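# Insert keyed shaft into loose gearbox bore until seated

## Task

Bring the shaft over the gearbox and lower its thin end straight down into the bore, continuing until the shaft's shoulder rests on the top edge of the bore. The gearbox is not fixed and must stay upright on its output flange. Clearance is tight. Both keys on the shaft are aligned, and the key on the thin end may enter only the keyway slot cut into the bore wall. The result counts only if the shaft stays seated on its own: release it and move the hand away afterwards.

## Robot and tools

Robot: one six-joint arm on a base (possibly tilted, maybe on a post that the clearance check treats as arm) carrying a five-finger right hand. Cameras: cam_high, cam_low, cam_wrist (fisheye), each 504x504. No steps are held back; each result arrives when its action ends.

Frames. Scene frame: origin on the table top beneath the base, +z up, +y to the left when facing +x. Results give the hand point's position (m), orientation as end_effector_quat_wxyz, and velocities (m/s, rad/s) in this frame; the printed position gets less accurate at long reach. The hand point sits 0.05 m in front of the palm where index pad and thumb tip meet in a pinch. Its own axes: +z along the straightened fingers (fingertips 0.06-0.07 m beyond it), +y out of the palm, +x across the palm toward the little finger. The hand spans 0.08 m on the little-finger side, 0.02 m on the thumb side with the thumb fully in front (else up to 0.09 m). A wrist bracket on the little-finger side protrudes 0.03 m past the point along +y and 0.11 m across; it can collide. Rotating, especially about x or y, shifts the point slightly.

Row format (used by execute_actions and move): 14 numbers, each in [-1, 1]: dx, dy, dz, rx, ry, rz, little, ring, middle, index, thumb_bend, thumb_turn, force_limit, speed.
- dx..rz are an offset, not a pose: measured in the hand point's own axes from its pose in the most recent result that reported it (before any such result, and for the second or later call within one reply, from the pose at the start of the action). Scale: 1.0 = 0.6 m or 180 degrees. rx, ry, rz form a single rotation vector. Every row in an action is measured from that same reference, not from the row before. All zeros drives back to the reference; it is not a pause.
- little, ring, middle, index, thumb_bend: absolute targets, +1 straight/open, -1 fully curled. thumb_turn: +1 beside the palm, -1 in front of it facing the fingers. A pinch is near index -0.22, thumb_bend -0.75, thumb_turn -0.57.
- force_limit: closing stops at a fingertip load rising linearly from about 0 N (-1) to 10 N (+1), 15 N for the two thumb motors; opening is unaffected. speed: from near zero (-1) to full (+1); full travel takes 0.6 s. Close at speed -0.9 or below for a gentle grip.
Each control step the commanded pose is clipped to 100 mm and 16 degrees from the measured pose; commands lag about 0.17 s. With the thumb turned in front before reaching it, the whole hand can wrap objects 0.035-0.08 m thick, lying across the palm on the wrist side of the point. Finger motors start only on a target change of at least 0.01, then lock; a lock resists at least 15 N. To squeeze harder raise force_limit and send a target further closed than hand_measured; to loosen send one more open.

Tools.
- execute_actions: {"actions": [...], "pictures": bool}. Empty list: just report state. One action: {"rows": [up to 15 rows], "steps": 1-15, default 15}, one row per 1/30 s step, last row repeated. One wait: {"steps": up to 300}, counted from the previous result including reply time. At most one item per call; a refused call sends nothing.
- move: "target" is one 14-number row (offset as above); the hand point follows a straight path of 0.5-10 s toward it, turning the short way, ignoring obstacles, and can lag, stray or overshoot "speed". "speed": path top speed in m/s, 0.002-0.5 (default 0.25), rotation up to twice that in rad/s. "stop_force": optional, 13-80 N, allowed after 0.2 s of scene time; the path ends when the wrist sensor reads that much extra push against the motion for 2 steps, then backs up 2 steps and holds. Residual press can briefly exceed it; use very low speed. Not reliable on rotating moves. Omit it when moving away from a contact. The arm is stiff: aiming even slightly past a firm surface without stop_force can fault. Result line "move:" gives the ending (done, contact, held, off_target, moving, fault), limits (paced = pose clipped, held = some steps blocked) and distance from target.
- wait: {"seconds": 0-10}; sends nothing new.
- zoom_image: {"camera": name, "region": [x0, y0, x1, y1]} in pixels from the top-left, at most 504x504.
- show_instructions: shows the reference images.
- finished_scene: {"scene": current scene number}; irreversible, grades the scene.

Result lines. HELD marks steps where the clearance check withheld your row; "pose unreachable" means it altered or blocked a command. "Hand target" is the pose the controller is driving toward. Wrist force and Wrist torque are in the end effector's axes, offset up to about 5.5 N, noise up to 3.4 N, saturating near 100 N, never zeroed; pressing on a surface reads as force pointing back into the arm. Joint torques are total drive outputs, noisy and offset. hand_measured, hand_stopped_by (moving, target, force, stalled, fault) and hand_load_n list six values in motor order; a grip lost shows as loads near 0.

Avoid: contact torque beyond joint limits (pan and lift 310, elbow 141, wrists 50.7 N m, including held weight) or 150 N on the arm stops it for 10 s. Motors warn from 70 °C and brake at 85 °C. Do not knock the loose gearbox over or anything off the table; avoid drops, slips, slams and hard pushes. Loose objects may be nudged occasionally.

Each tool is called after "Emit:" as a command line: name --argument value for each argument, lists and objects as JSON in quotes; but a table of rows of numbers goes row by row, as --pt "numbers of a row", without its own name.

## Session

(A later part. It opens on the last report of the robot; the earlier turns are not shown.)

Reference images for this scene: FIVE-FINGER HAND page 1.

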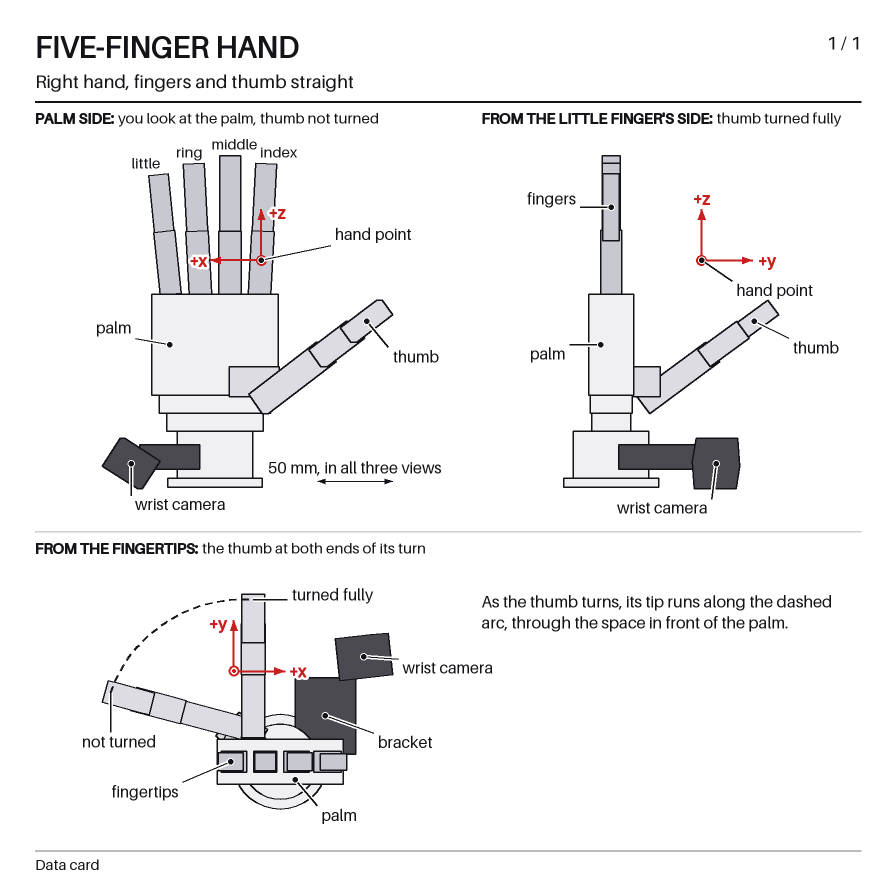

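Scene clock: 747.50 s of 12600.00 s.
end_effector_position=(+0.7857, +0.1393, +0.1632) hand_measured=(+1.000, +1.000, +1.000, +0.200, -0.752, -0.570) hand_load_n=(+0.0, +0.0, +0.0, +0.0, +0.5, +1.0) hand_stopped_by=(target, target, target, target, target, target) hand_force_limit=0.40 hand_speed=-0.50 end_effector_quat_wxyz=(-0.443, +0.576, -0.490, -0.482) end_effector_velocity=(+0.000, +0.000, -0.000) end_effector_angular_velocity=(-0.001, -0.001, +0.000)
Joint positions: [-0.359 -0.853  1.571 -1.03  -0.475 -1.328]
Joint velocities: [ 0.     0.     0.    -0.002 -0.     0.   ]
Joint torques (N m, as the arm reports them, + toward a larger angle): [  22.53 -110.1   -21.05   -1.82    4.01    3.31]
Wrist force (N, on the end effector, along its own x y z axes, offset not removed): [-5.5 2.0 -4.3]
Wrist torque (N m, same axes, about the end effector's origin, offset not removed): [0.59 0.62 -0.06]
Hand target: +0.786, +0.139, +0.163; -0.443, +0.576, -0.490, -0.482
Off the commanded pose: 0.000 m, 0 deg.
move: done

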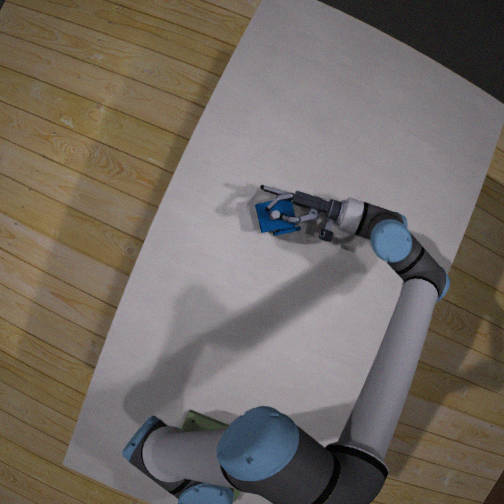

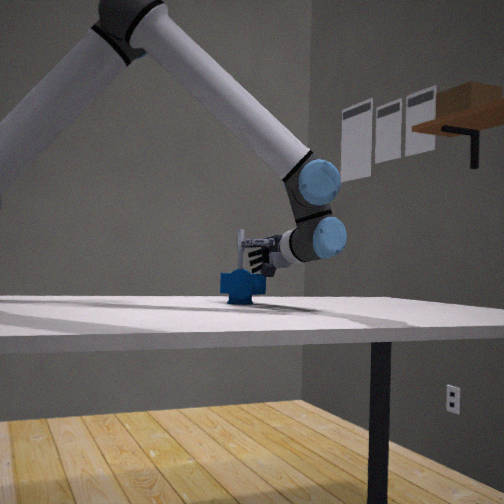

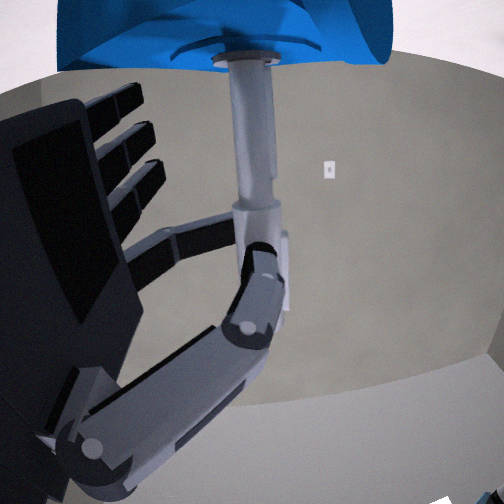

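Touching. Close gently.

Emit:
execute_actions --actions '[{"rows":[[0,0,0,0,0,0,1,1,1,-0.5,-0.75,-0.57,0.4,-0.7]],"steps":15}]' --pictures false

Emit:
execute_actions --actions '[{"steps":30}]'

Emit:
zoom_image --camera "cam_wrist" --region '[200,30,320,130]'

Emit:
zoom_image --camera "cam_high" --region '[250,190,310,250]'

Scene clock: 750.67 s of 12600.00 s.
end_effector_position=(+0.7857, +0.1394, +0.1633) hand_measured=(+1.000, +1.000, +1.000, +0.070, -0.750, -0.570) hand_load_n=(+0.0, +0.0, +0.0, +8.0, +2.0, +0.5) hand_stopped_by=(target, target, target, force, target, target) hand_force_limit=0.40 hand_speed=-0.70 end_effector_quat_wxyz=(-0.443, +0.576, -0.490, -0.482) end_effector_velocity=(+0.001, +0.001, +0.001) end_effector_angular_velocity=(+0.000, -0.001, -0.002)
Joint positions: [-0.358 -0.853  1.571 -1.031 -0.475 -1.328]
Joint velocities: [ 0.001 -0.001 -0.001  0.     0.002  0.   ]
Joint torques (N m, as the arm reports them, + toward a larger angle): [ -4.03 -91.8  -34.64   0.6   -1.15   0.79]
Wrist force (N, on the end effector, along its own x y z axes, offset not removed): [-1.6 -2.7 -1.2]
Wrist torque (N m, same axes, about the end effector's origin, offset not removed): [-0.16 -0.03 -0.23]
Hand target: +0.786, +0.139, +0.163; -0.443, +0.576, -0.490, -0.482
Off the commanded pose: 0.000 m, 0 deg.
Steps of this call (steps 1 to 80: nothing new was sent; steps 81 to 95: all 15 steps of this action). Readings (end_effector_position | what the end effector reports):
81: (+0.7857, +0.1394, +0.1633) | hand_measured=(+1.000, +1.000, +1.000, +0.200, -0.752, -0.570) hand_load_n=(+0.0, +0.0, +0.0, +0.0, +0.5, +1.0) hand_stopped_by=(target, target, target, moving, target, target) hand_force_limit=0.40 hand_speed=-0.70
82: (+0.7857, +0.1394, +0.1633) | hand_measured=(+1.000, +1.000, +1.000, +0.200, -0.752, -0.570) hand_load_n=(+0.0, +0.0, +0.0, +0.0, +0.5, +1.0) hand_stopped_by=(target, target, target, moving, target, target) hand_force_limit=0.40 hand_speed=-0.70
84: (+0.7857, +0.1394, +0.1633) | hand_measured=(+1.000, +1.000, +1.000, +0.184, -0.752, -0.570) hand_load_n=(+0.0, +0.0, +0.0, +0.0, +0.5, +1.0) hand_stopped_by=(target, target, target, moving, target, target) hand_force_limit=0.40 hand_speed=-0.70
88: (+0.7857, +0.1394, +0.1633) | hand_measured=(+1.000, +1.000, +1.000, +0.118, -0.752, -0.570) hand_load_n=(+0.0, +0.0, +0.0, +0.0, +0.5, +1.0) hand_stopped_by=(target, target, target, moving, target, target) hand_force_limit=0.40 hand_speed=-0.70
95: the state above

Scene clock: 751.67 s of 12600.00 s.
end_effector_position=(+0.7857, +0.1393, +0.1633) hand_measured=(+1.000, +1.000, +1.000, +0.070, -0.750, -0.570) hand_load_n=(+0.0, +0.0, +0.0, +8.0, +2.0, +0.5) hand_stopped_by=(target, target, target, force, target, target) hand_force_limit=0.40 hand_speed=-0.70 end_effector_quat_wxyz=(-0.443, +0.576, -0.490, -0.482) end_effector_velocity=(-0.000, -0.000, +0.000) end_effector_angular_velocity=(-0.001, -0.000, +0.001)
Joint positions: [-0.359 -0.853  1.571 -1.03  -0.475 -1.328]
Joint velocities: [-0.    -0.001 -0.    -0.    -0.001  0.001]
Joint torques (N m, as the arm reports them, + toward a larger angle): [-17.12 -77.75 -41.95   2.56  -2.77  -3.25]
Wrist force (N, on the end effector, along its own x y z axes, offset not removed): [-0.3 -6.1 -1.6]
Wrist torque (N m, same axes, about the end effector's origin, offset not removed): [-0.53 0.08 -0.30]
Hand target: +0.786, +0.139, +0.163; -0.443, +0.576, -0.490, -0.482
Off the commanded pose: 0.000 m, 0 deg.
Steps of this call (steps 1 to 30: nothing new was sent). Readings (end_effector_position | what the end effector reports):
1: (+0.7857, +0.1394, +0.1633) | hand_measured=(+1.000, +1.000, +1.000, +0.070, -0.750, -0.570) hand_load_n=(+0.0, +0.0, +0.0, +8.0, +2.0, +0.5) hand_stopped_by=(target, target, target, force, target, target) hand_force_limit=0.40 hand_speed=-0.70
2: (+0.7857, +0.1394, +0.1633) | hand_measured=(+1.000, +1.000, +1.000, +0.070, -0.750, -0.570) hand_load_n=(+0.0, +0.0, +0.0, +8.0, +2.0, +0.5) hand_stopped_by=(target, target, target, force, target, target) hand_force_limit=0.40 hand_speed=-0.70
4: (+0.7857, +0.1394, +0.1633) | hand_measured=(+1.000, +1.000, +1.000, +0.070, -0.750, -0.570) hand_load_n=(+0.0, +0.0, +0.0, +8.0, +2.0, +0.5) hand_stopped_by=(target, target, target, force, target, target) hand_force_limit=0.40 hand_speed=-0.70
8: (+0.7857, +0.1394, +0.1633) | hand_measured=(+1.000, +1.000, +1.000, +0.070, -0.750, -0.570) hand_load_n=(+0.0, +0.0, +0.0, +8.0, +2.0, +0.5) hand_stopped_by=(target, target, target, force, target, target) hand_force_limit=0.40 hand_speed=-0.70
30: the state above

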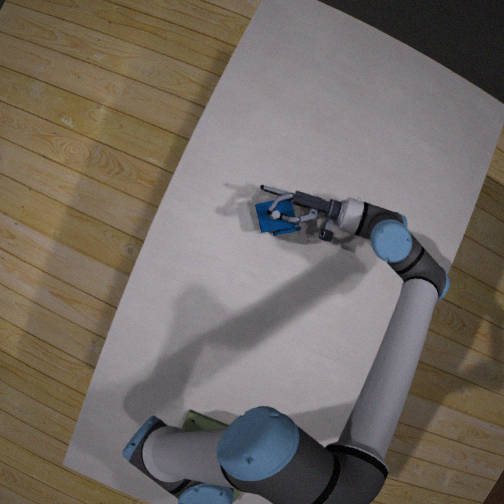

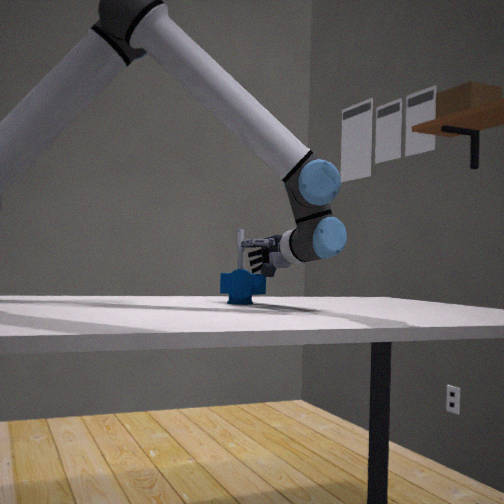

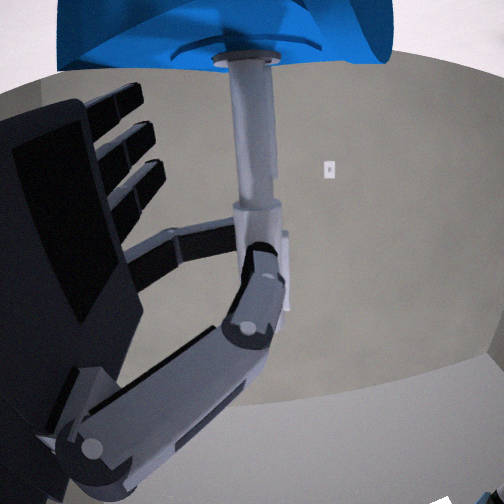

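Region (200, 30, 320, 130) of cam_wrist's 504x504 image, scaled by 4.200, with more detail than that image has.

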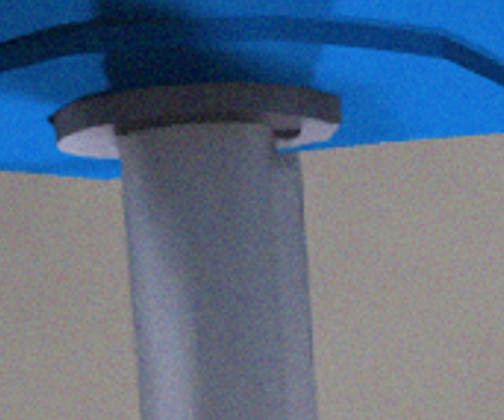

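Region (250, 190, 310, 250) of cam_high's 504x504 image, scaled by 8.400, with more detail than that image has.

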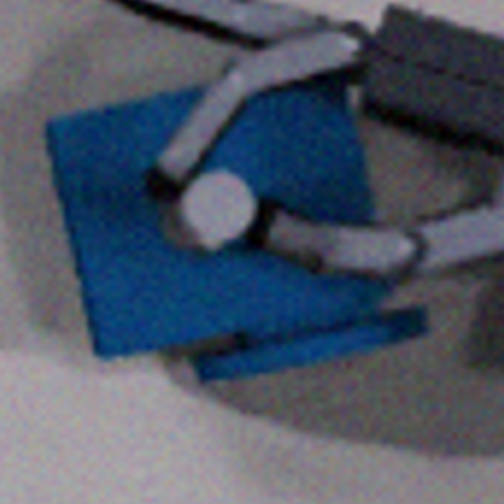

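Emit:
execute_actions --actions '[{"rows":[[0,0,0,0,0,0,1,1,1,-0.6,-0.75,-0.57,1.0,-0.7]],"steps":12}]' --pictures false

Emit:
move --target '[-0.0005,-0.0017,-0.0003,-0.033,-0.0013,-0.0038,1,1,1,-0.6,-0.75,-0.57,1.0,-0.7]' --speed 0.015

Emit:
zoom_image --camera "cam_wrist" --region '[200,30,320,130]'

Emit:
zoom_image --camera "cam_high" --region '[250,190,310,250]'

Scene clock: 757.07 s of 12600.00 s.
end_effector_position=(+0.7857, +0.1393, +0.1632) hand_measured=(+1.000, +1.000, +1.000, +0.064, -0.750, -0.570) hand_load_n=(+0.0, +0.0, +0.0, +11.0, +2.5, +0.5) hand_stopped_by=(target, target, target, force, target, target) hand_force_limit=1.00 hand_speed=-0.70 end_effector_quat_wxyz=(-0.443, +0.576, -0.490, -0.482) end_effector_velocity=(-0.000, -0.000, -0.000) end_effector_angular_velocity=(+0.000, +0.000, +0.001)
Joint positions: [-0.359 -0.853  1.571 -1.03  -0.475 -1.328]
Joint velocities: [ 0.     0.001 -0.     0.001 -0.001 -0.001]
Joint torques (N m, as the arm reports them, + toward a larger angle): [-15.15 -74.93 -40.89   2.18  -2.63  -2.21]
Wrist force (N, on the end effector, along its own x y z axes, offset not removed): [-0.2 -2.1 -6.3]
Wrist torque (N m, same axes, about the end effector's origin, offset not removed): [0.43 0.01 -0.33]
Hand target: +0.786, +0.139, +0.163; -0.443, +0.576, -0.490, -0.482
Off the commanded pose: 0.000 m, 0 deg.
Steps of this call (steps 1 to 90: nothing new was sent; then 2.00 s passed at rest; steps 91 to 102: all 12 steps of this action). Readings (end_effector_position | what the end effector reports):
91: (+0.7857, +0.1393, +0.1632) | hand_measured=(+1.000, +1.000, +1.000, +0.070, -0.750, -0.570) hand_load_n=(+0.0, +0.0, +0.0, +8.0, +2.0, +0.5) hand_stopped_by=(target, target, target, moving, target, target) hand_force_limit=1.00 hand_speed=-0.70
92: (+0.7857, +0.1393, +0.1632) | hand_measured=(+1.000, +1.000, +1.000, +0.070, -0.750, -0.570) hand_load_n=(+0.0, +0.0, +0.0, +8.0, +2.0, +0.5) hand_stopped_by=(target, target, target, moving, target, target) hand_force_limit=1.00 hand_speed=-0.70
94: (+0.7857, +0.1393, +0.1632) | hand_measured=(+1.000, +1.000, +1.000, +0.062, -0.750, -0.570) hand_load_n=(+0.0, +0.0, +0.0, +11.5, +2.5, +0.0) hand_stopped_by=(target, target, target, force, target, target) hand_force_limit=1.00 hand_speed=-0.70
98: (+0.7857, +0.1393, +0.1632) | hand_measured=(+1.000, +1.000, +1.000, +0.064, -0.750, -0.570) hand_load_n=(+0.0, +0.0, +0.0, +11.0, +2.5, +0.5) hand_stopped_by=(target, target, target, force, target, target) hand_force_limit=1.00 hand_speed=-0.70
102: the state above

Scene clock: 761.00 s of 12600.00 s.
end_effector_position=(+0.7867, +0.1393, +0.1636) hand_measured=(+1.000, +1.000, +1.000, +0.064, -0.748, -0.570) hand_load_n=(+0.0, +0.0, +0.0, +10.0, +5.5, -1.5) hand_stopped_by=(target, target, target, force, target, target) hand_force_limit=1.00 hand_speed=-0.70 end_effector_quat_wxyz=(-0.417, +0.600, -0.460, -0.505) end_effector_velocity=(+0.001, -0.000, -0.001) end_effector_angular_velocity=(+0.001, +0.000, +0.005)
Joint positions: [-0.337 -0.815  1.495 -0.949 -0.554 -1.374]
Joint velocities: [ 0.001  0.004 -0.005  0.004 -0.003 -0.003]
Joint torques (N m, as the arm reports them, + toward a larger angle): [ 15.49 -84.9  -48.45   2.75  -2.3   -3.92]
Wrist force (N, on the end effector, along its own x y z axes, offset not removed): [9.4 3.9 -1.3]
Wrist torque (N m, same axes, about the end effector's origin, offset not removed): [0.98 0.05 0.07]
Hand target: +0.787, +0.139, +0.164; -0.416, +0.600, -0.460, -0.505
Off the commanded pose: 0.000 m, 0 deg.
move: done

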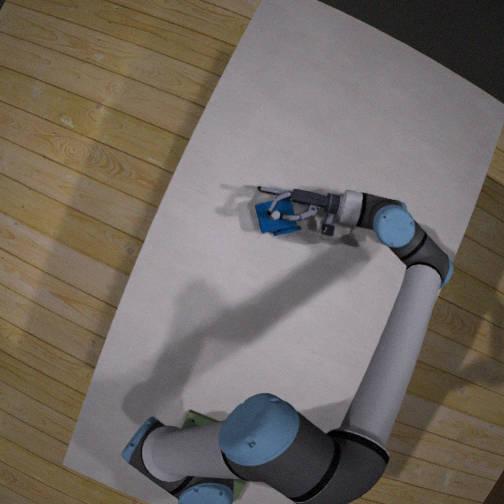

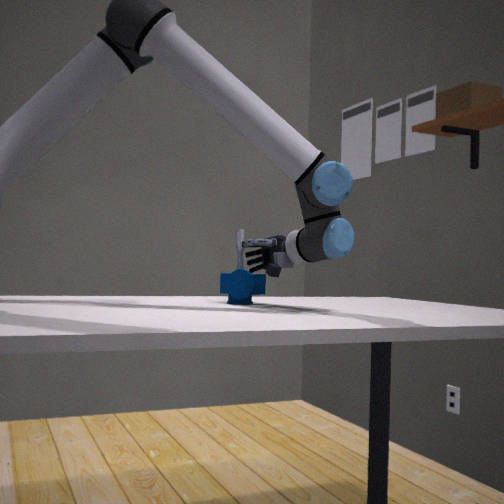

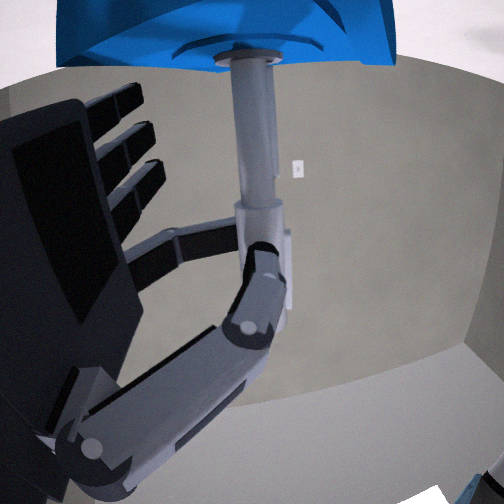

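Region (200, 30, 320, 130) of cam_wrist's 504x504 image, scaled by 4.200, with more detail than that image has.

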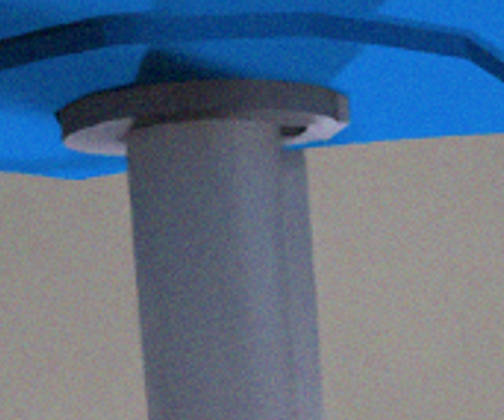

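Region (250, 190, 310, 250) of cam_high's 504x504 image, scaled by 8.400, with more detail than that image has.

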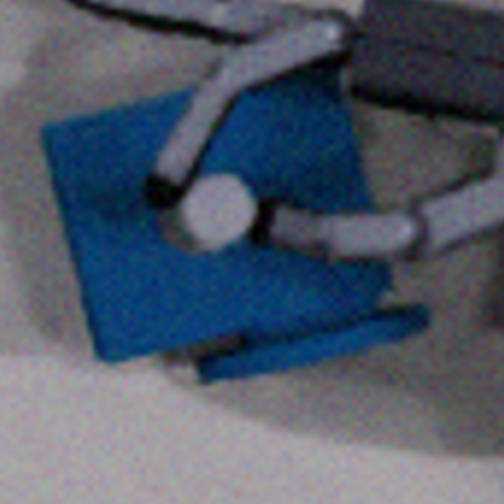

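Emit:
move --target '[0.004,0,0.0005,0,0,0,1,1,1,-0.6,-0.75,-0.57,1.0,-0.7]' --speed 0.002 --stop_force 20

Emit:
zoom_image --camera "cam_wrist" --region '[200,30,320,130]'

Scene clock: 765.30 s of 12600.00 s.
end_effector_position=(+0.7868, +0.1394, +0.1623) hand_measured=(+1.000, +1.000, +1.000, +0.064, -0.748, -0.570) hand_load_n=(+0.0, +0.0, +0.0, +9.5, +5.0, +2.5) hand_stopped_by=(target, target, target, force, target, target) hand_force_limit=1.00 hand_speed=-0.70 end_effector_quat_wxyz=(-0.416, +0.600, -0.460, -0.505) end_effector_velocity=(+0.000, -0.000, -0.000) end_effector_angular_velocity=(-0.001, -0.005, +0.001)
Joint positions: [-0.337 -0.814  1.495 -0.95  -0.554 -1.374]
Joint velocities: [-0.    -0.    -0.    -0.003 -0.001 -0.002]
Joint torques (N m, as the arm reports them, + toward a larger angle): [ -7.46 -96.08 -24.8   -0.34   1.37   1.72]
Wrist force (N, on the end effector, along its own x y z axes, offset not removed): [-9.2 1.2 -7.3]
Wrist torque (N m, same axes, about the end effector's origin, offset not removed): [0.71 -0.23 -0.03]
Hand target: +0.787, +0.139, +0.163; -0.416, +0.600, -0.460, -0.505
Off the commanded pose: 0.001 m, 0 deg.
After step 90, 0.30 s passed at rest.
move: contact

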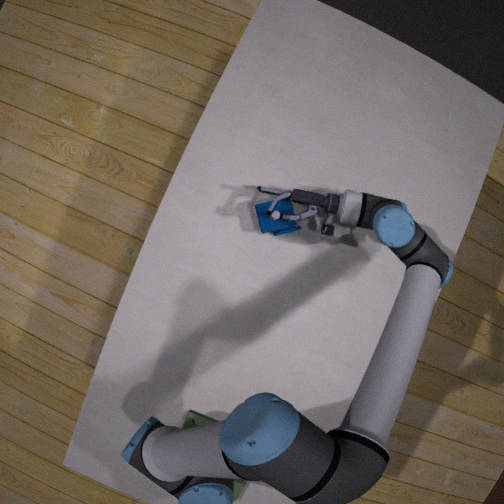

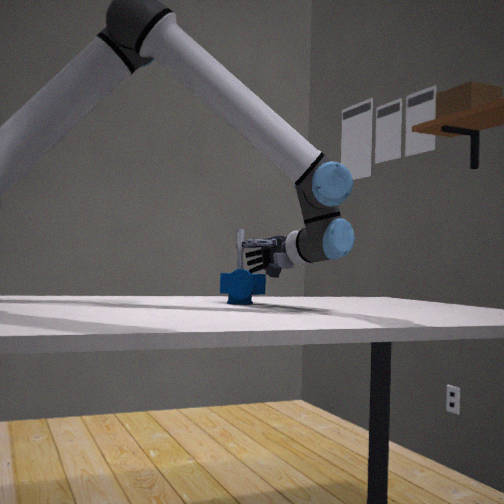

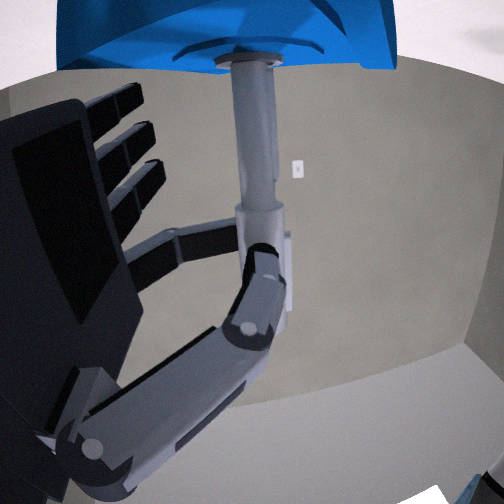

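Region (200, 30, 320, 130) of cam_wrist's 504x504 image, scaled by 4.200, with more detail than that image has.

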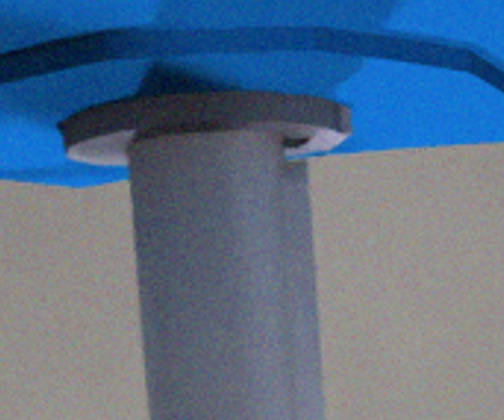

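Emit:
move --target '[-0.005,0,-0.0006,0,0,0,1,1,1,-0.6,-0.75,-0.57,1.0,-0.7]' --speed 0.002

Emit:
zoom_image --camera "cam_wrist" --region '[200,30,320,130]'

Emit:
zoom_image --camera "cam_high" --region '[260,200,290,230]'

Scene clock: 772.13 s of 12600.00 s.
end_effector_position=(+0.7867, +0.1394, +0.1652) hand_measured=(+1.000, +1.000, +1.000, +0.064, -0.750, -0.570) hand_load_n=(+0.0, +0.0, +0.0, +9.5, +1.0, -4.0) hand_stopped_by=(target, target, target, force, target, target) hand_force_limit=1.00 hand_speed=-0.70 end_effector_quat_wxyz=(-0.416, +0.600, -0.460, -0.505) end_effector_velocity=(+0.000, -0.001, +0.000) end_effector_angular_velocity=(+0.000, -0.000, -0.001)
Joint positions: [-0.337 -0.817  1.494 -0.947 -0.555 -1.374]
Joint velocities: [-0.001 -0.    -0.     0.001 -0.    -0.   ]
Joint torques (N m, as the arm reports them, + toward a larger angle): [  -4.38 -122.28  -48.24    4.26    4.32    4.27]
Wrist force (N, on the end effector, along its own x y z axes, offset not removed): [14.7 -4.3 -0.1]
Wrist torque (N m, same axes, about the end effector's origin, offset not removed): [-0.34 -0.45 0.03]
Hand target: +0.787, +0.139, +0.165; -0.416, +0.600, -0.460, -0.505
Off the commanded pose: 0.000 m, 0 deg.
After step 90, 2.23 s passed at rest.
move: done

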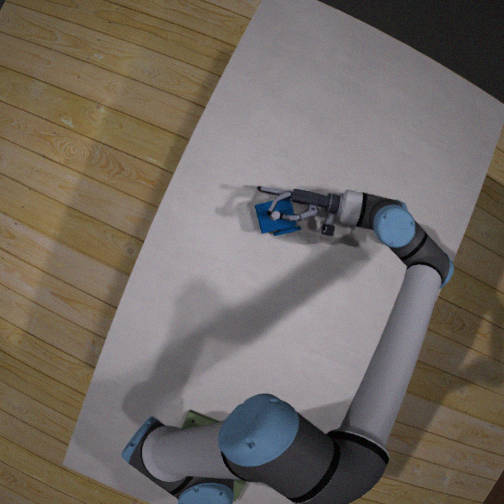

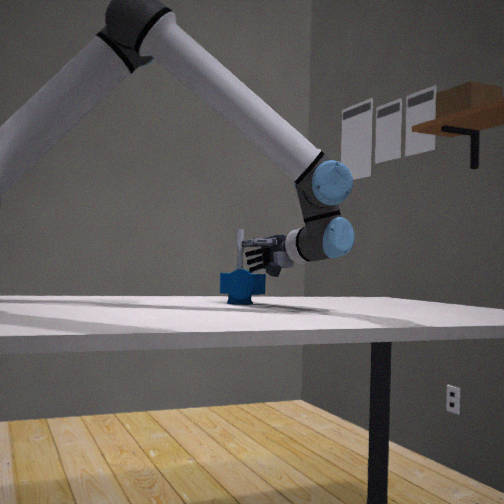

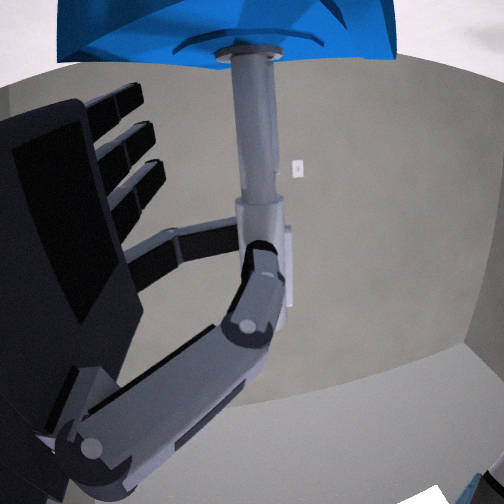

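Region (200, 30, 320, 130) of cam_wrist's 504x504 image, scaled by 4.200, with more detail than that image has.

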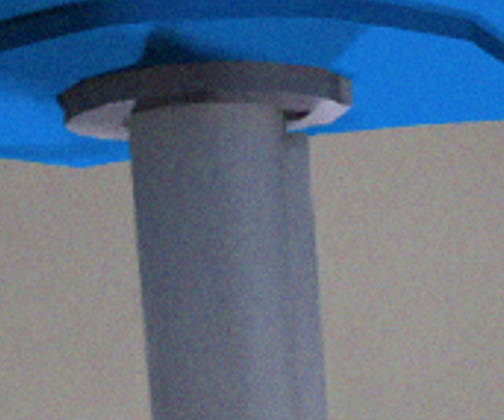

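Region (260, 200, 290, 230) of cam_high's 504x504 image, scaled by 16.800, with more detail than that image has.

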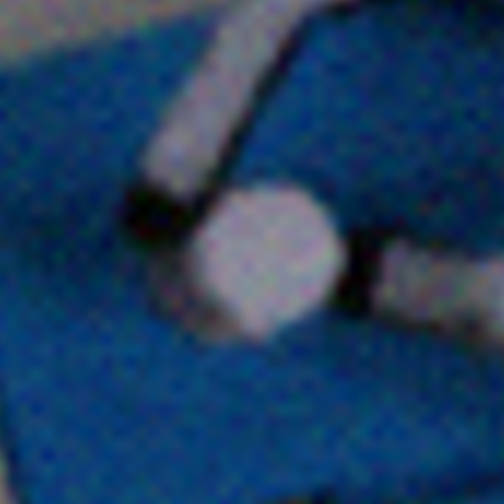

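Emit:
move --target '[-0.002,0,0.0035,0,0.0083,0,1,1,1,-0.6,-0.75,-0.57,1.0,-0.7]' --speed 0.004

Emit:
zoom_image --camera "cam_wrist" --region '[200,30,320,130]'

Emit:
zoom_image --camera "cam_high" --region '[260,200,290,230]'

Scene clock: 795.23 s of 12600.00 s.
end_effector_position=(+0.7861, +0.1416, +0.1661) hand_measured=(+1.000, +1.000, +1.000, +0.064, -0.750, -0.570) hand_load_n=(+0.0, +0.0, +0.0, +9.5, +1.5, -4.5) hand_stopped_by=(target, target, target, force, target, target) hand_force_limit=1.00 hand_speed=-0.70 end_effector_quat_wxyz=(-0.410, +0.606, -0.466, -0.497) end_effector_velocity=(+0.000, +0.000, +0.000) end_effector_angular_velocity=(-0.002, -0.000, -0.001)
Joint positions: [-0.334 -0.832  1.509 -0.996 -0.558 -1.333]
Joint velocities: [-0.    -0.001  0.001 -0.003  0.     0.003]
Joint torques (N m, as the arm reports them, + toward a larger angle): [  14.97 -121.19  -26.12   -0.48   -1.74    4.35]
Wrist force (N, on the end effector, along its own x y z axes, offset not removed): [6.5 -2.7 1.4]
Wrist torque (N m, same axes, about the end effector's origin, offset not removed): [-0.34 0.73 -0.52]
Hand target: +0.786, +0.142, +0.166; -0.410, +0.606, -0.466, -0.497
Off the commanded pose: 0.000 m, 0 deg.
After step 90, 16.63 s passed at rest.
move: done

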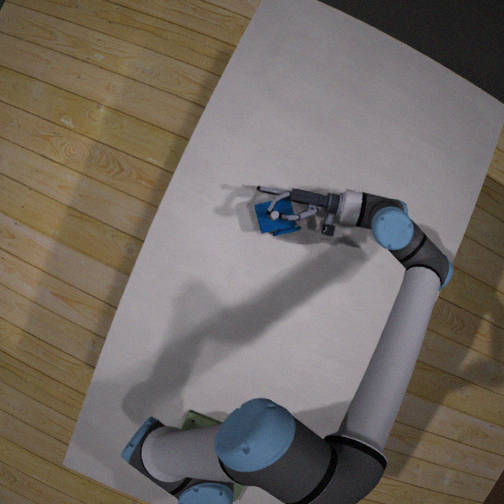

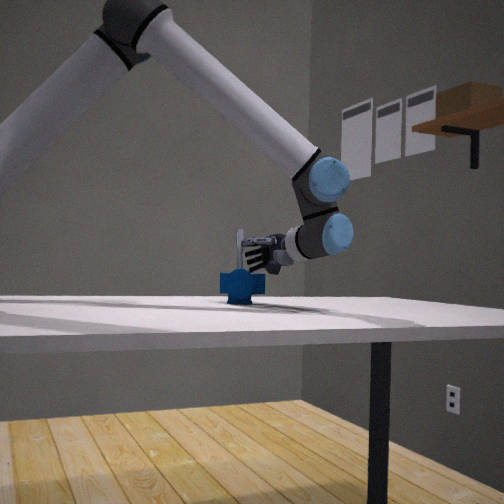

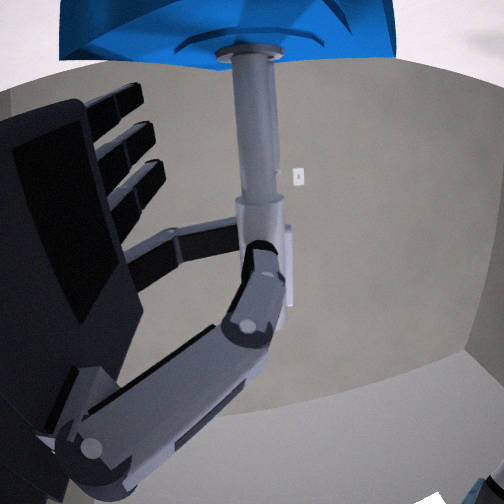

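Region (200, 30, 320, 130) of cam_wrist's 504x504 image, scaled by 4.200, with more detail than that image has.

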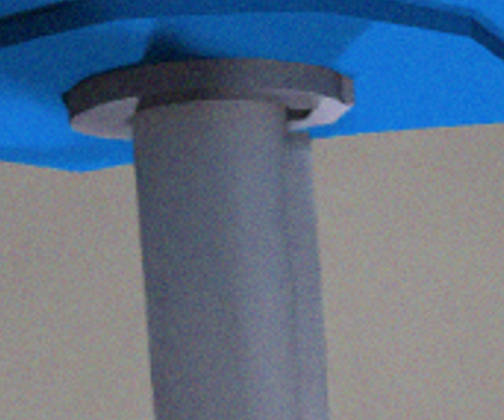

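Region (260, 200, 290, 230) of cam_high's 504x504 image, scaled by 16.800, with more detail than that image has.

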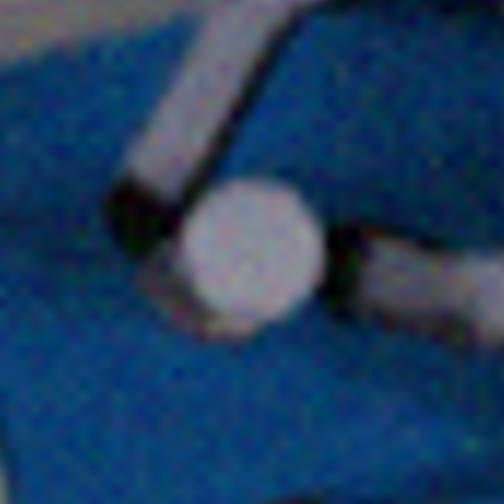

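Emit:
move --target '[-0.003,0,-0.0004,0,0,0,1,1,1,-0.6,-0.75,-0.57,1.0,-0.7]' --speed 0.002

Emit:
zoom_image --camera "cam_wrist" --region '[200,30,320,130]'

Scene clock: 798.93 s of 12600.00 s.
end_effector_position=(+0.7860, +0.1416, +0.1679) hand_measured=(+1.000, +1.000, +1.000, +0.064, -0.752, -0.570) hand_load_n=(+0.0, +0.0, +0.0, +8.0, +0.0, -4.5) hand_stopped_by=(target, target, target, force, target, target) hand_force_limit=1.00 hand_speed=-0.70 end_effector_quat_wxyz=(-0.410, +0.606, -0.466, -0.497) end_effector_velocity=(+0.001, +0.000, +0.002) end_effector_angular_velocity=(+0.000, -0.001, -0.001)
Joint positions: [-0.334 -0.834  1.509 -0.993 -0.558 -1.332]
Joint velocities: [ 0.    -0.002 -0.001  0.002  0.002 -0.   ]
Joint torques (N m, as the arm reports them, + toward a larger angle): [  16.62 -121.11  -48.      3.38    3.68   -3.46]
Wrist force (N, on the end effector, along its own x y z axes, offset not removed): [6.8 4.3 -3.6]
Wrist torque (N m, same axes, about the end effector's origin, offset not removed): [1.26 0.40 0.06]
Hand target: +0.786, +0.142, +0.168; -0.410, +0.606, -0.466, -0.497
Off the commanded pose: 0.000 m, 0 deg.
move: done

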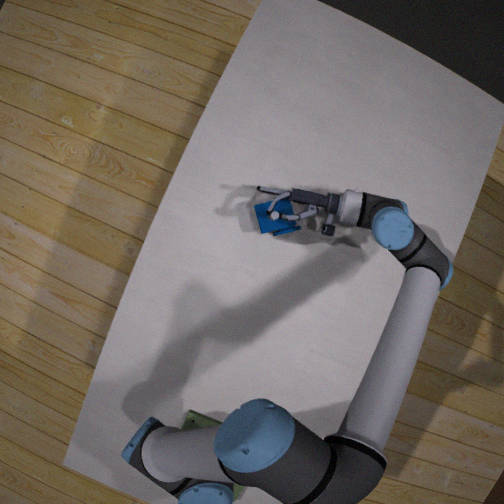

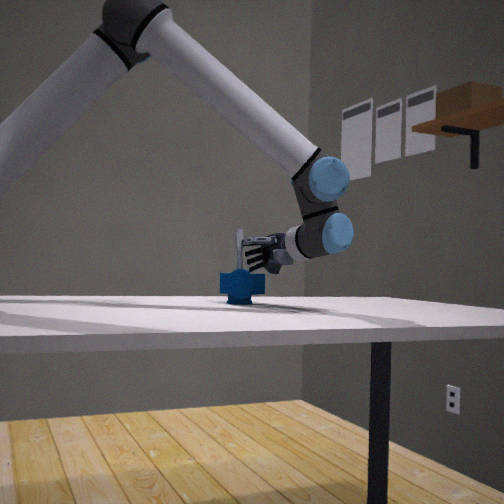

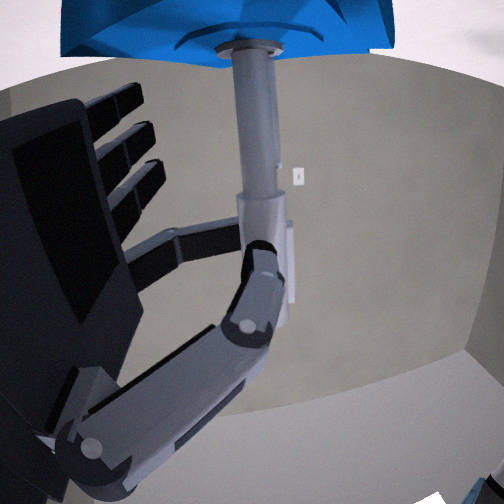

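Region (200, 30, 320, 130) of cam_wrist's 504x504 image, scaled by 4.200, with more detail than that image has.

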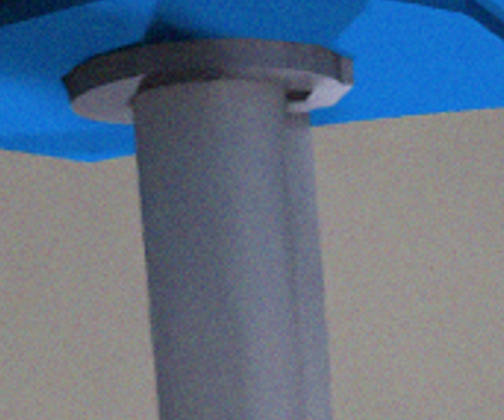

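Emit:
execute_actions --actions '[{"rows":[[0,0,0,0,0,0,1,1,1,0.6,-0.55,-0.57,0.4,-0.3]],"steps":15}]' --pictures false

Emit:
move --target '[-0.15,0,-0.022,0,0,0,1,1,1,0.6,-0.55,-0.57,0.4,-0.3]' --speed 0.06

Scene clock: 819.70 s of 12600.00 s.
end_effector_position=(+0.7861, +0.1416, +0.1680) hand_measured=(+1.000, +1.000, +1.000, +0.526, -0.550, -0.570) hand_load_n=(+0.0, +0.0, +0.0, +0.0, +0.0, -0.5) hand_stopped_by=(target, target, target, moving, target, target) hand_force_limit=0.40 hand_speed=-0.30 end_effector_quat_wxyz=(-0.410, +0.606, -0.466, -0.497) end_effector_velocity=(-0.000, +0.000, +0.000) end_effector_angular_velocity=(+0.001, +0.002, -0.001)
Joint positions: [-0.334 -0.834  1.509 -0.993 -0.558 -1.333]
Joint velocities: [-0.    -0.     0.001  0.001  0.001  0.001]
Joint torques (N m, as the arm reports them, + toward a larger angle): [  13.86 -100.92  -35.73   -0.32   -0.06   -2.86]
Wrist force (N, on the end effector, along its own x y z axes, offset not removed): [-0.1 -1.7 -9.1]
Wrist torque (N m, same axes, about the end effector's origin, offset not removed): [0.39 0.39 -0.17]
Hand target: +0.786, +0.142, +0.168; -0.410, +0.606, -0.466, -0.497
Off the commanded pose: 0.000 m, 0 deg.
Steps of this call (steps 1 to 90: nothing new was sent; then 17.27 s passed at rest; steps 91 to 105: all 15 steps of this action). Readings (end_effector_position | what the end effector reports):
91: (+0.7861, +0.1416, +0.1679) | hand_measured=(+1.000, +1.000, +1.000, +0.064, -0.752, -0.570) hand_load_n=(+0.0, +0.0, +0.0, +7.5, +0.0, -4.0) hand_stopped_by=(target, target, target, moving, moving, target) hand_force_limit=0.40 hand_speed=-0.30
92: (+0.7861, +0.1416, +0.1679) | hand_measured=(+1.000, +1.000, +1.000, +0.064, -0.752, -0.570) hand_load_n=(+0.0, +0.0, +0.0, +7.5, +0.0, -4.0) hand_stopped_by=(target, target, target, moving, moving, target) hand_force_limit=0.40 hand_speed=-0.30
94: (+0.7861, +0.1416, +0.1680) | hand_measured=(+1.000, +1.000, +1.000, +0.098, -0.732, -0.570) hand_load_n=(+0.0, +0.0, +0.0, +0.0, -1.5, -0.5) hand_stopped_by=(target, target, target, moving, moving, target) hand_force_limit=0.40 hand_speed=-0.30
98: (+0.7861, +0.1416, +0.1680) | hand_measured=(+1.000, +1.000, +1.000, +0.254, -0.632, -0.570) hand_load_n=(+0.0, +0.0, +0.0, +0.0, -1.0, -1.0) hand_stopped_by=(target, target, target, moving, moving, target) hand_force_limit=0.40 hand_speed=-0.30
105: the state above

Scene clock: 821.90 s of 12600.00 s.
end_effector_position=(+0.7827, +0.1430, +0.2587) hand_measured=(+1.000, +1.000, +1.000, +0.600, -0.550, -0.570) hand_load_n=(+0.0, +0.0, +0.0, +0.0, +0.0, +0.0) hand_stopped_by=(target, target, target, target, target, target) hand_force_limit=0.40 hand_speed=-0.30 end_effector_quat_wxyz=(-0.410, +0.606, -0.466, -0.497) end_effector_velocity=(+0.001, +0.000, +0.001) end_effector_angular_velocity=(+0.001, +0.002, -0.001)
Joint positions: [-0.334 -0.924  1.48  -0.875 -0.558 -1.332]
Joint velocities: [ 0.     0.001 -0.002  0.003  0.001  0.001]
Joint torques (N m, as the arm reports them, + toward a larger angle): [  14.19 -113.28  -48.43    2.41    2.6    -4.12]
Wrist force (N, on the end effector, along its own x y z axes, offset not removed): [1.7 -1.2 -2.8]
Wrist torque (N m, same axes, about the end effector's origin, offset not removed): [0.04 -0.08 -0.10]
Hand target: +0.783, +0.143, +0.259; -0.410, +0.606, -0.466, -0.497
Off the commanded pose: 0.000 m, 0 deg.
move: done

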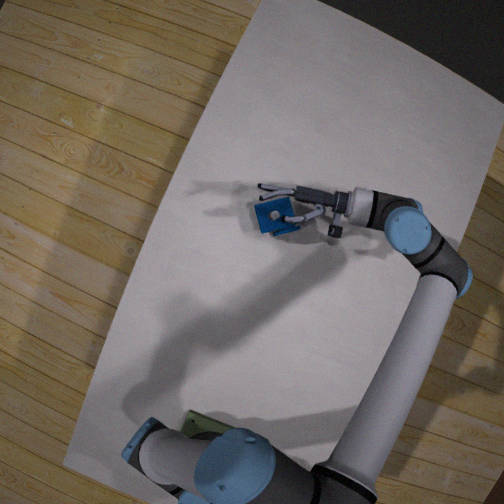

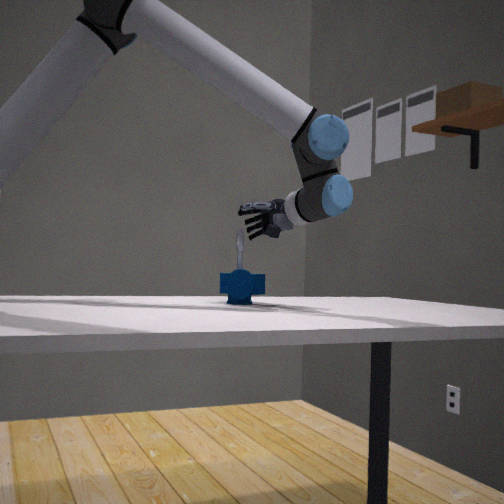

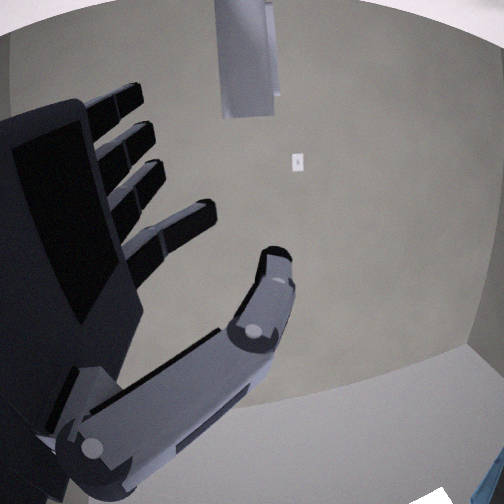

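Now a clear look at the shaft unobstructed.

Emit:
zoom_image --camera "cam_low" --region '[205,215,275,310]'

Emit:
zoom_image --camera "cam_high" --region '[250,190,310,250]'

Region (205, 215, 275, 310) of cam_low's 504x504 image, scaled by 5.305, with more detail than that image has; it fills the left 371 columns of this view, and the rest is white.

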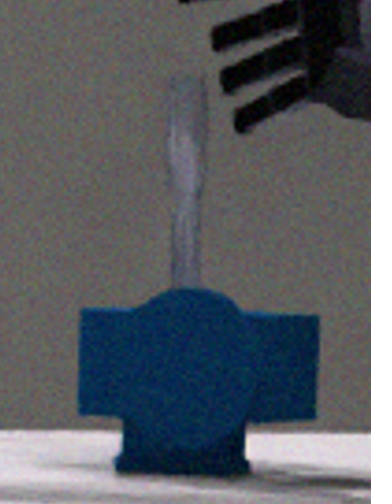

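Region (250, 190, 310, 250) of cam_high's 504x504 image, scaled by 8.400, with more detail than that image has.

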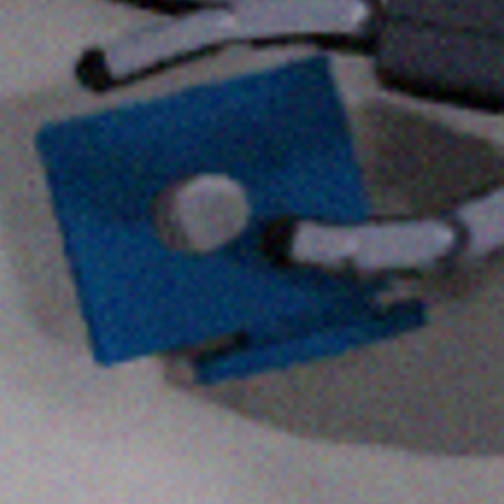

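Emit:
move --target '[-0.05,0,-0.05,0,0,-0.5,1,1,1,1,1,1,0.4,0.3]' --speed 0.25

Scene clock: 837.87 s of 12600.00 s.
end_effector_position=(+0.7873, +0.1189, +0.2934) hand_measured=(+1.000, +1.000, +1.000, +1.000, +1.000, +1.000) hand_load_n=(+0.0, +0.0, +0.0, +0.0, +0.0, +0.0) hand_stopped_by=(target, target, target, target, target, target) hand_force_limit=0.40 hand_speed=0.30 end_effector_quat_wxyz=(-0.642, +0.758, +0.099, -0.062) end_effector_velocity=(-0.000, -0.000, -0.000) end_effector_angular_velocity=(+0.006, -0.009, +0.002)
Joint positions: [-0.364 -1.057  1.457 -0.705 -0.586 -2.918]
Joint velocities: [-0.001  0.001 -0.     0.007 -0.    -0.016]
Joint torques (N m, as the arm reports them, + toward a larger angle): [-21.64 -78.82 -51.95   1.85  -2.46  -3.7 ]
Wrist force (N, on the end effector, along its own x y z axes, offset not removed): [-2.3 -7.3 0.7]
Wrist torque (N m, same axes, about the end effector's origin, offset not removed): [-0.92 0.25 -0.47]
Hand target: +0.787, +0.119, +0.293; -0.642, +0.758, +0.099, -0.061
Off the commanded pose: 0.000 m, 0 deg.
After step 90, 9.27 s passed at rest.
move: done

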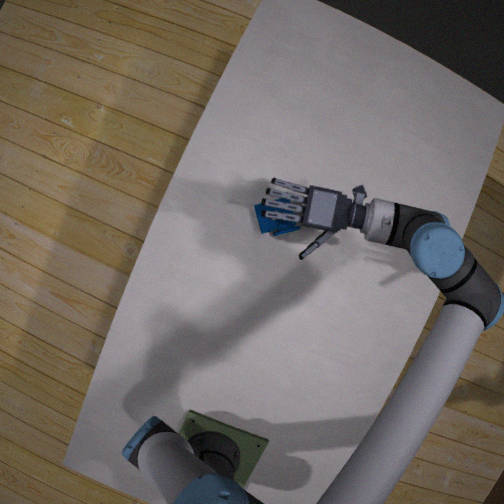

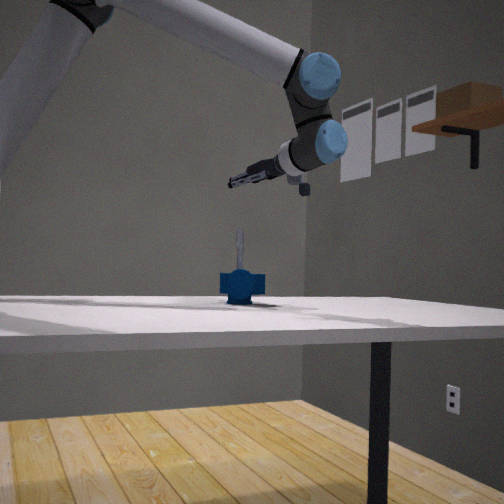

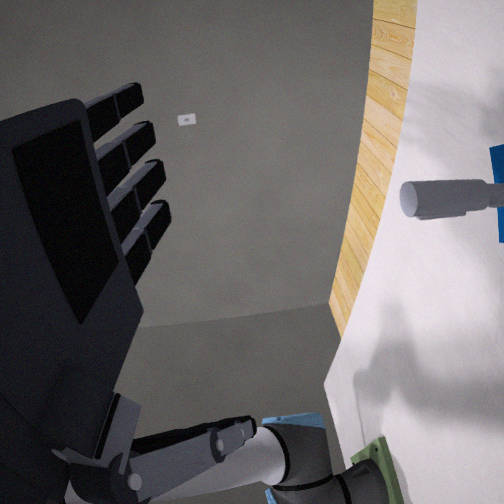

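Emit:
move --target '[-0.0627,0.0458,0.1457,0.054,0,0.0105,1,1,1,1,1,1,0.4,0.3]' --speed 0.2

Scene clock: 844.77 s of 12600.00 s.
end_effector_position=(+0.7335, +0.1899, +0.2506) hand_measured=(+1.000, +1.000, +1.000, +1.000, +1.000, +1.000) hand_load_n=(+0.0, +0.0, +0.0, +0.0, +0.0, +0.0) hand_stopped_by=(target, target, target, target, target, target) hand_force_limit=0.40 hand_speed=0.30 end_effector_quat_wxyz=(+0.702, -0.703, -0.081, +0.080) end_effector_velocity=(-0.001, +0.002, +0.000) end_effector_angular_velocity=(+0.005, +0.000, +0.001)
Joint positions: [-0.315 -1.023  1.564 -0.536 -0.518 -3.146]
Joint velocities: [ 0.001  0.001 -0.     0.009  0.001 -0.01 ]
Joint torques (N m, as the arm reports them, + toward a larger angle): [ 15.62 -64.88 -26.22   3.72   3.64  -3.51]
Wrist force (N, on the end effector, along its own x y z axes, offset not removed): [-1.7 -2.2 0.6]
Wrist torque (N m, same axes, about the end effector's origin, offset not removed): [-0.32 0.35 -0.20]
Hand target: +0.733, +0.190, +0.250; +0.703, -0.702, -0.081, +0.080
Off the commanded pose: 0.000 m, 0 deg.
After step 90, 2.80 s passed at rest.
move: done

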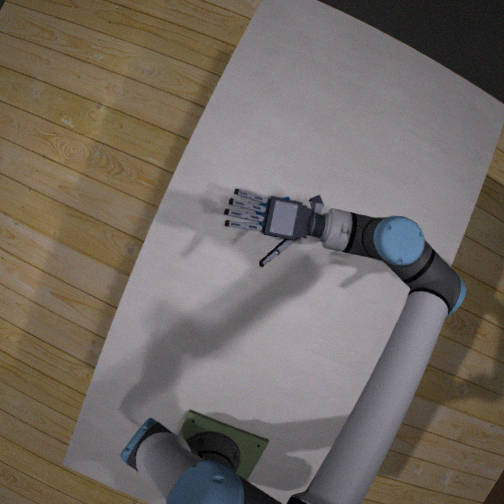

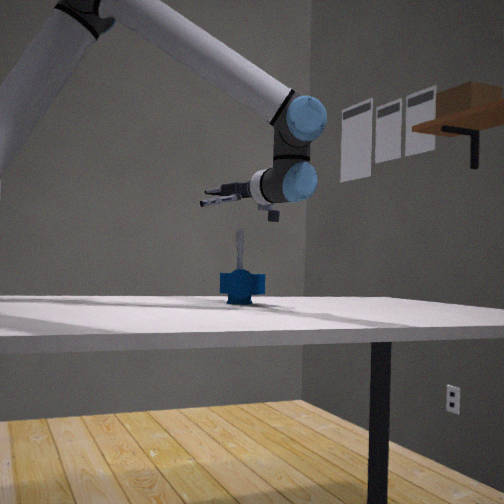

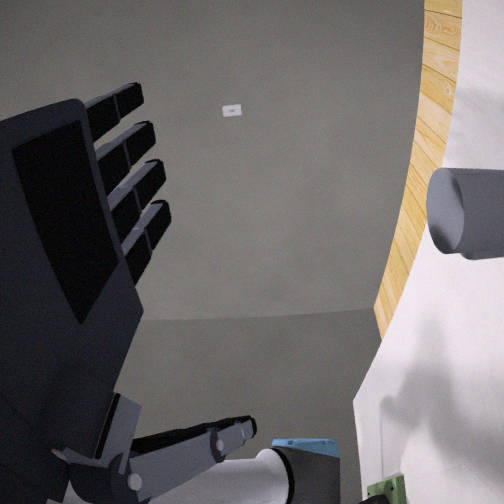

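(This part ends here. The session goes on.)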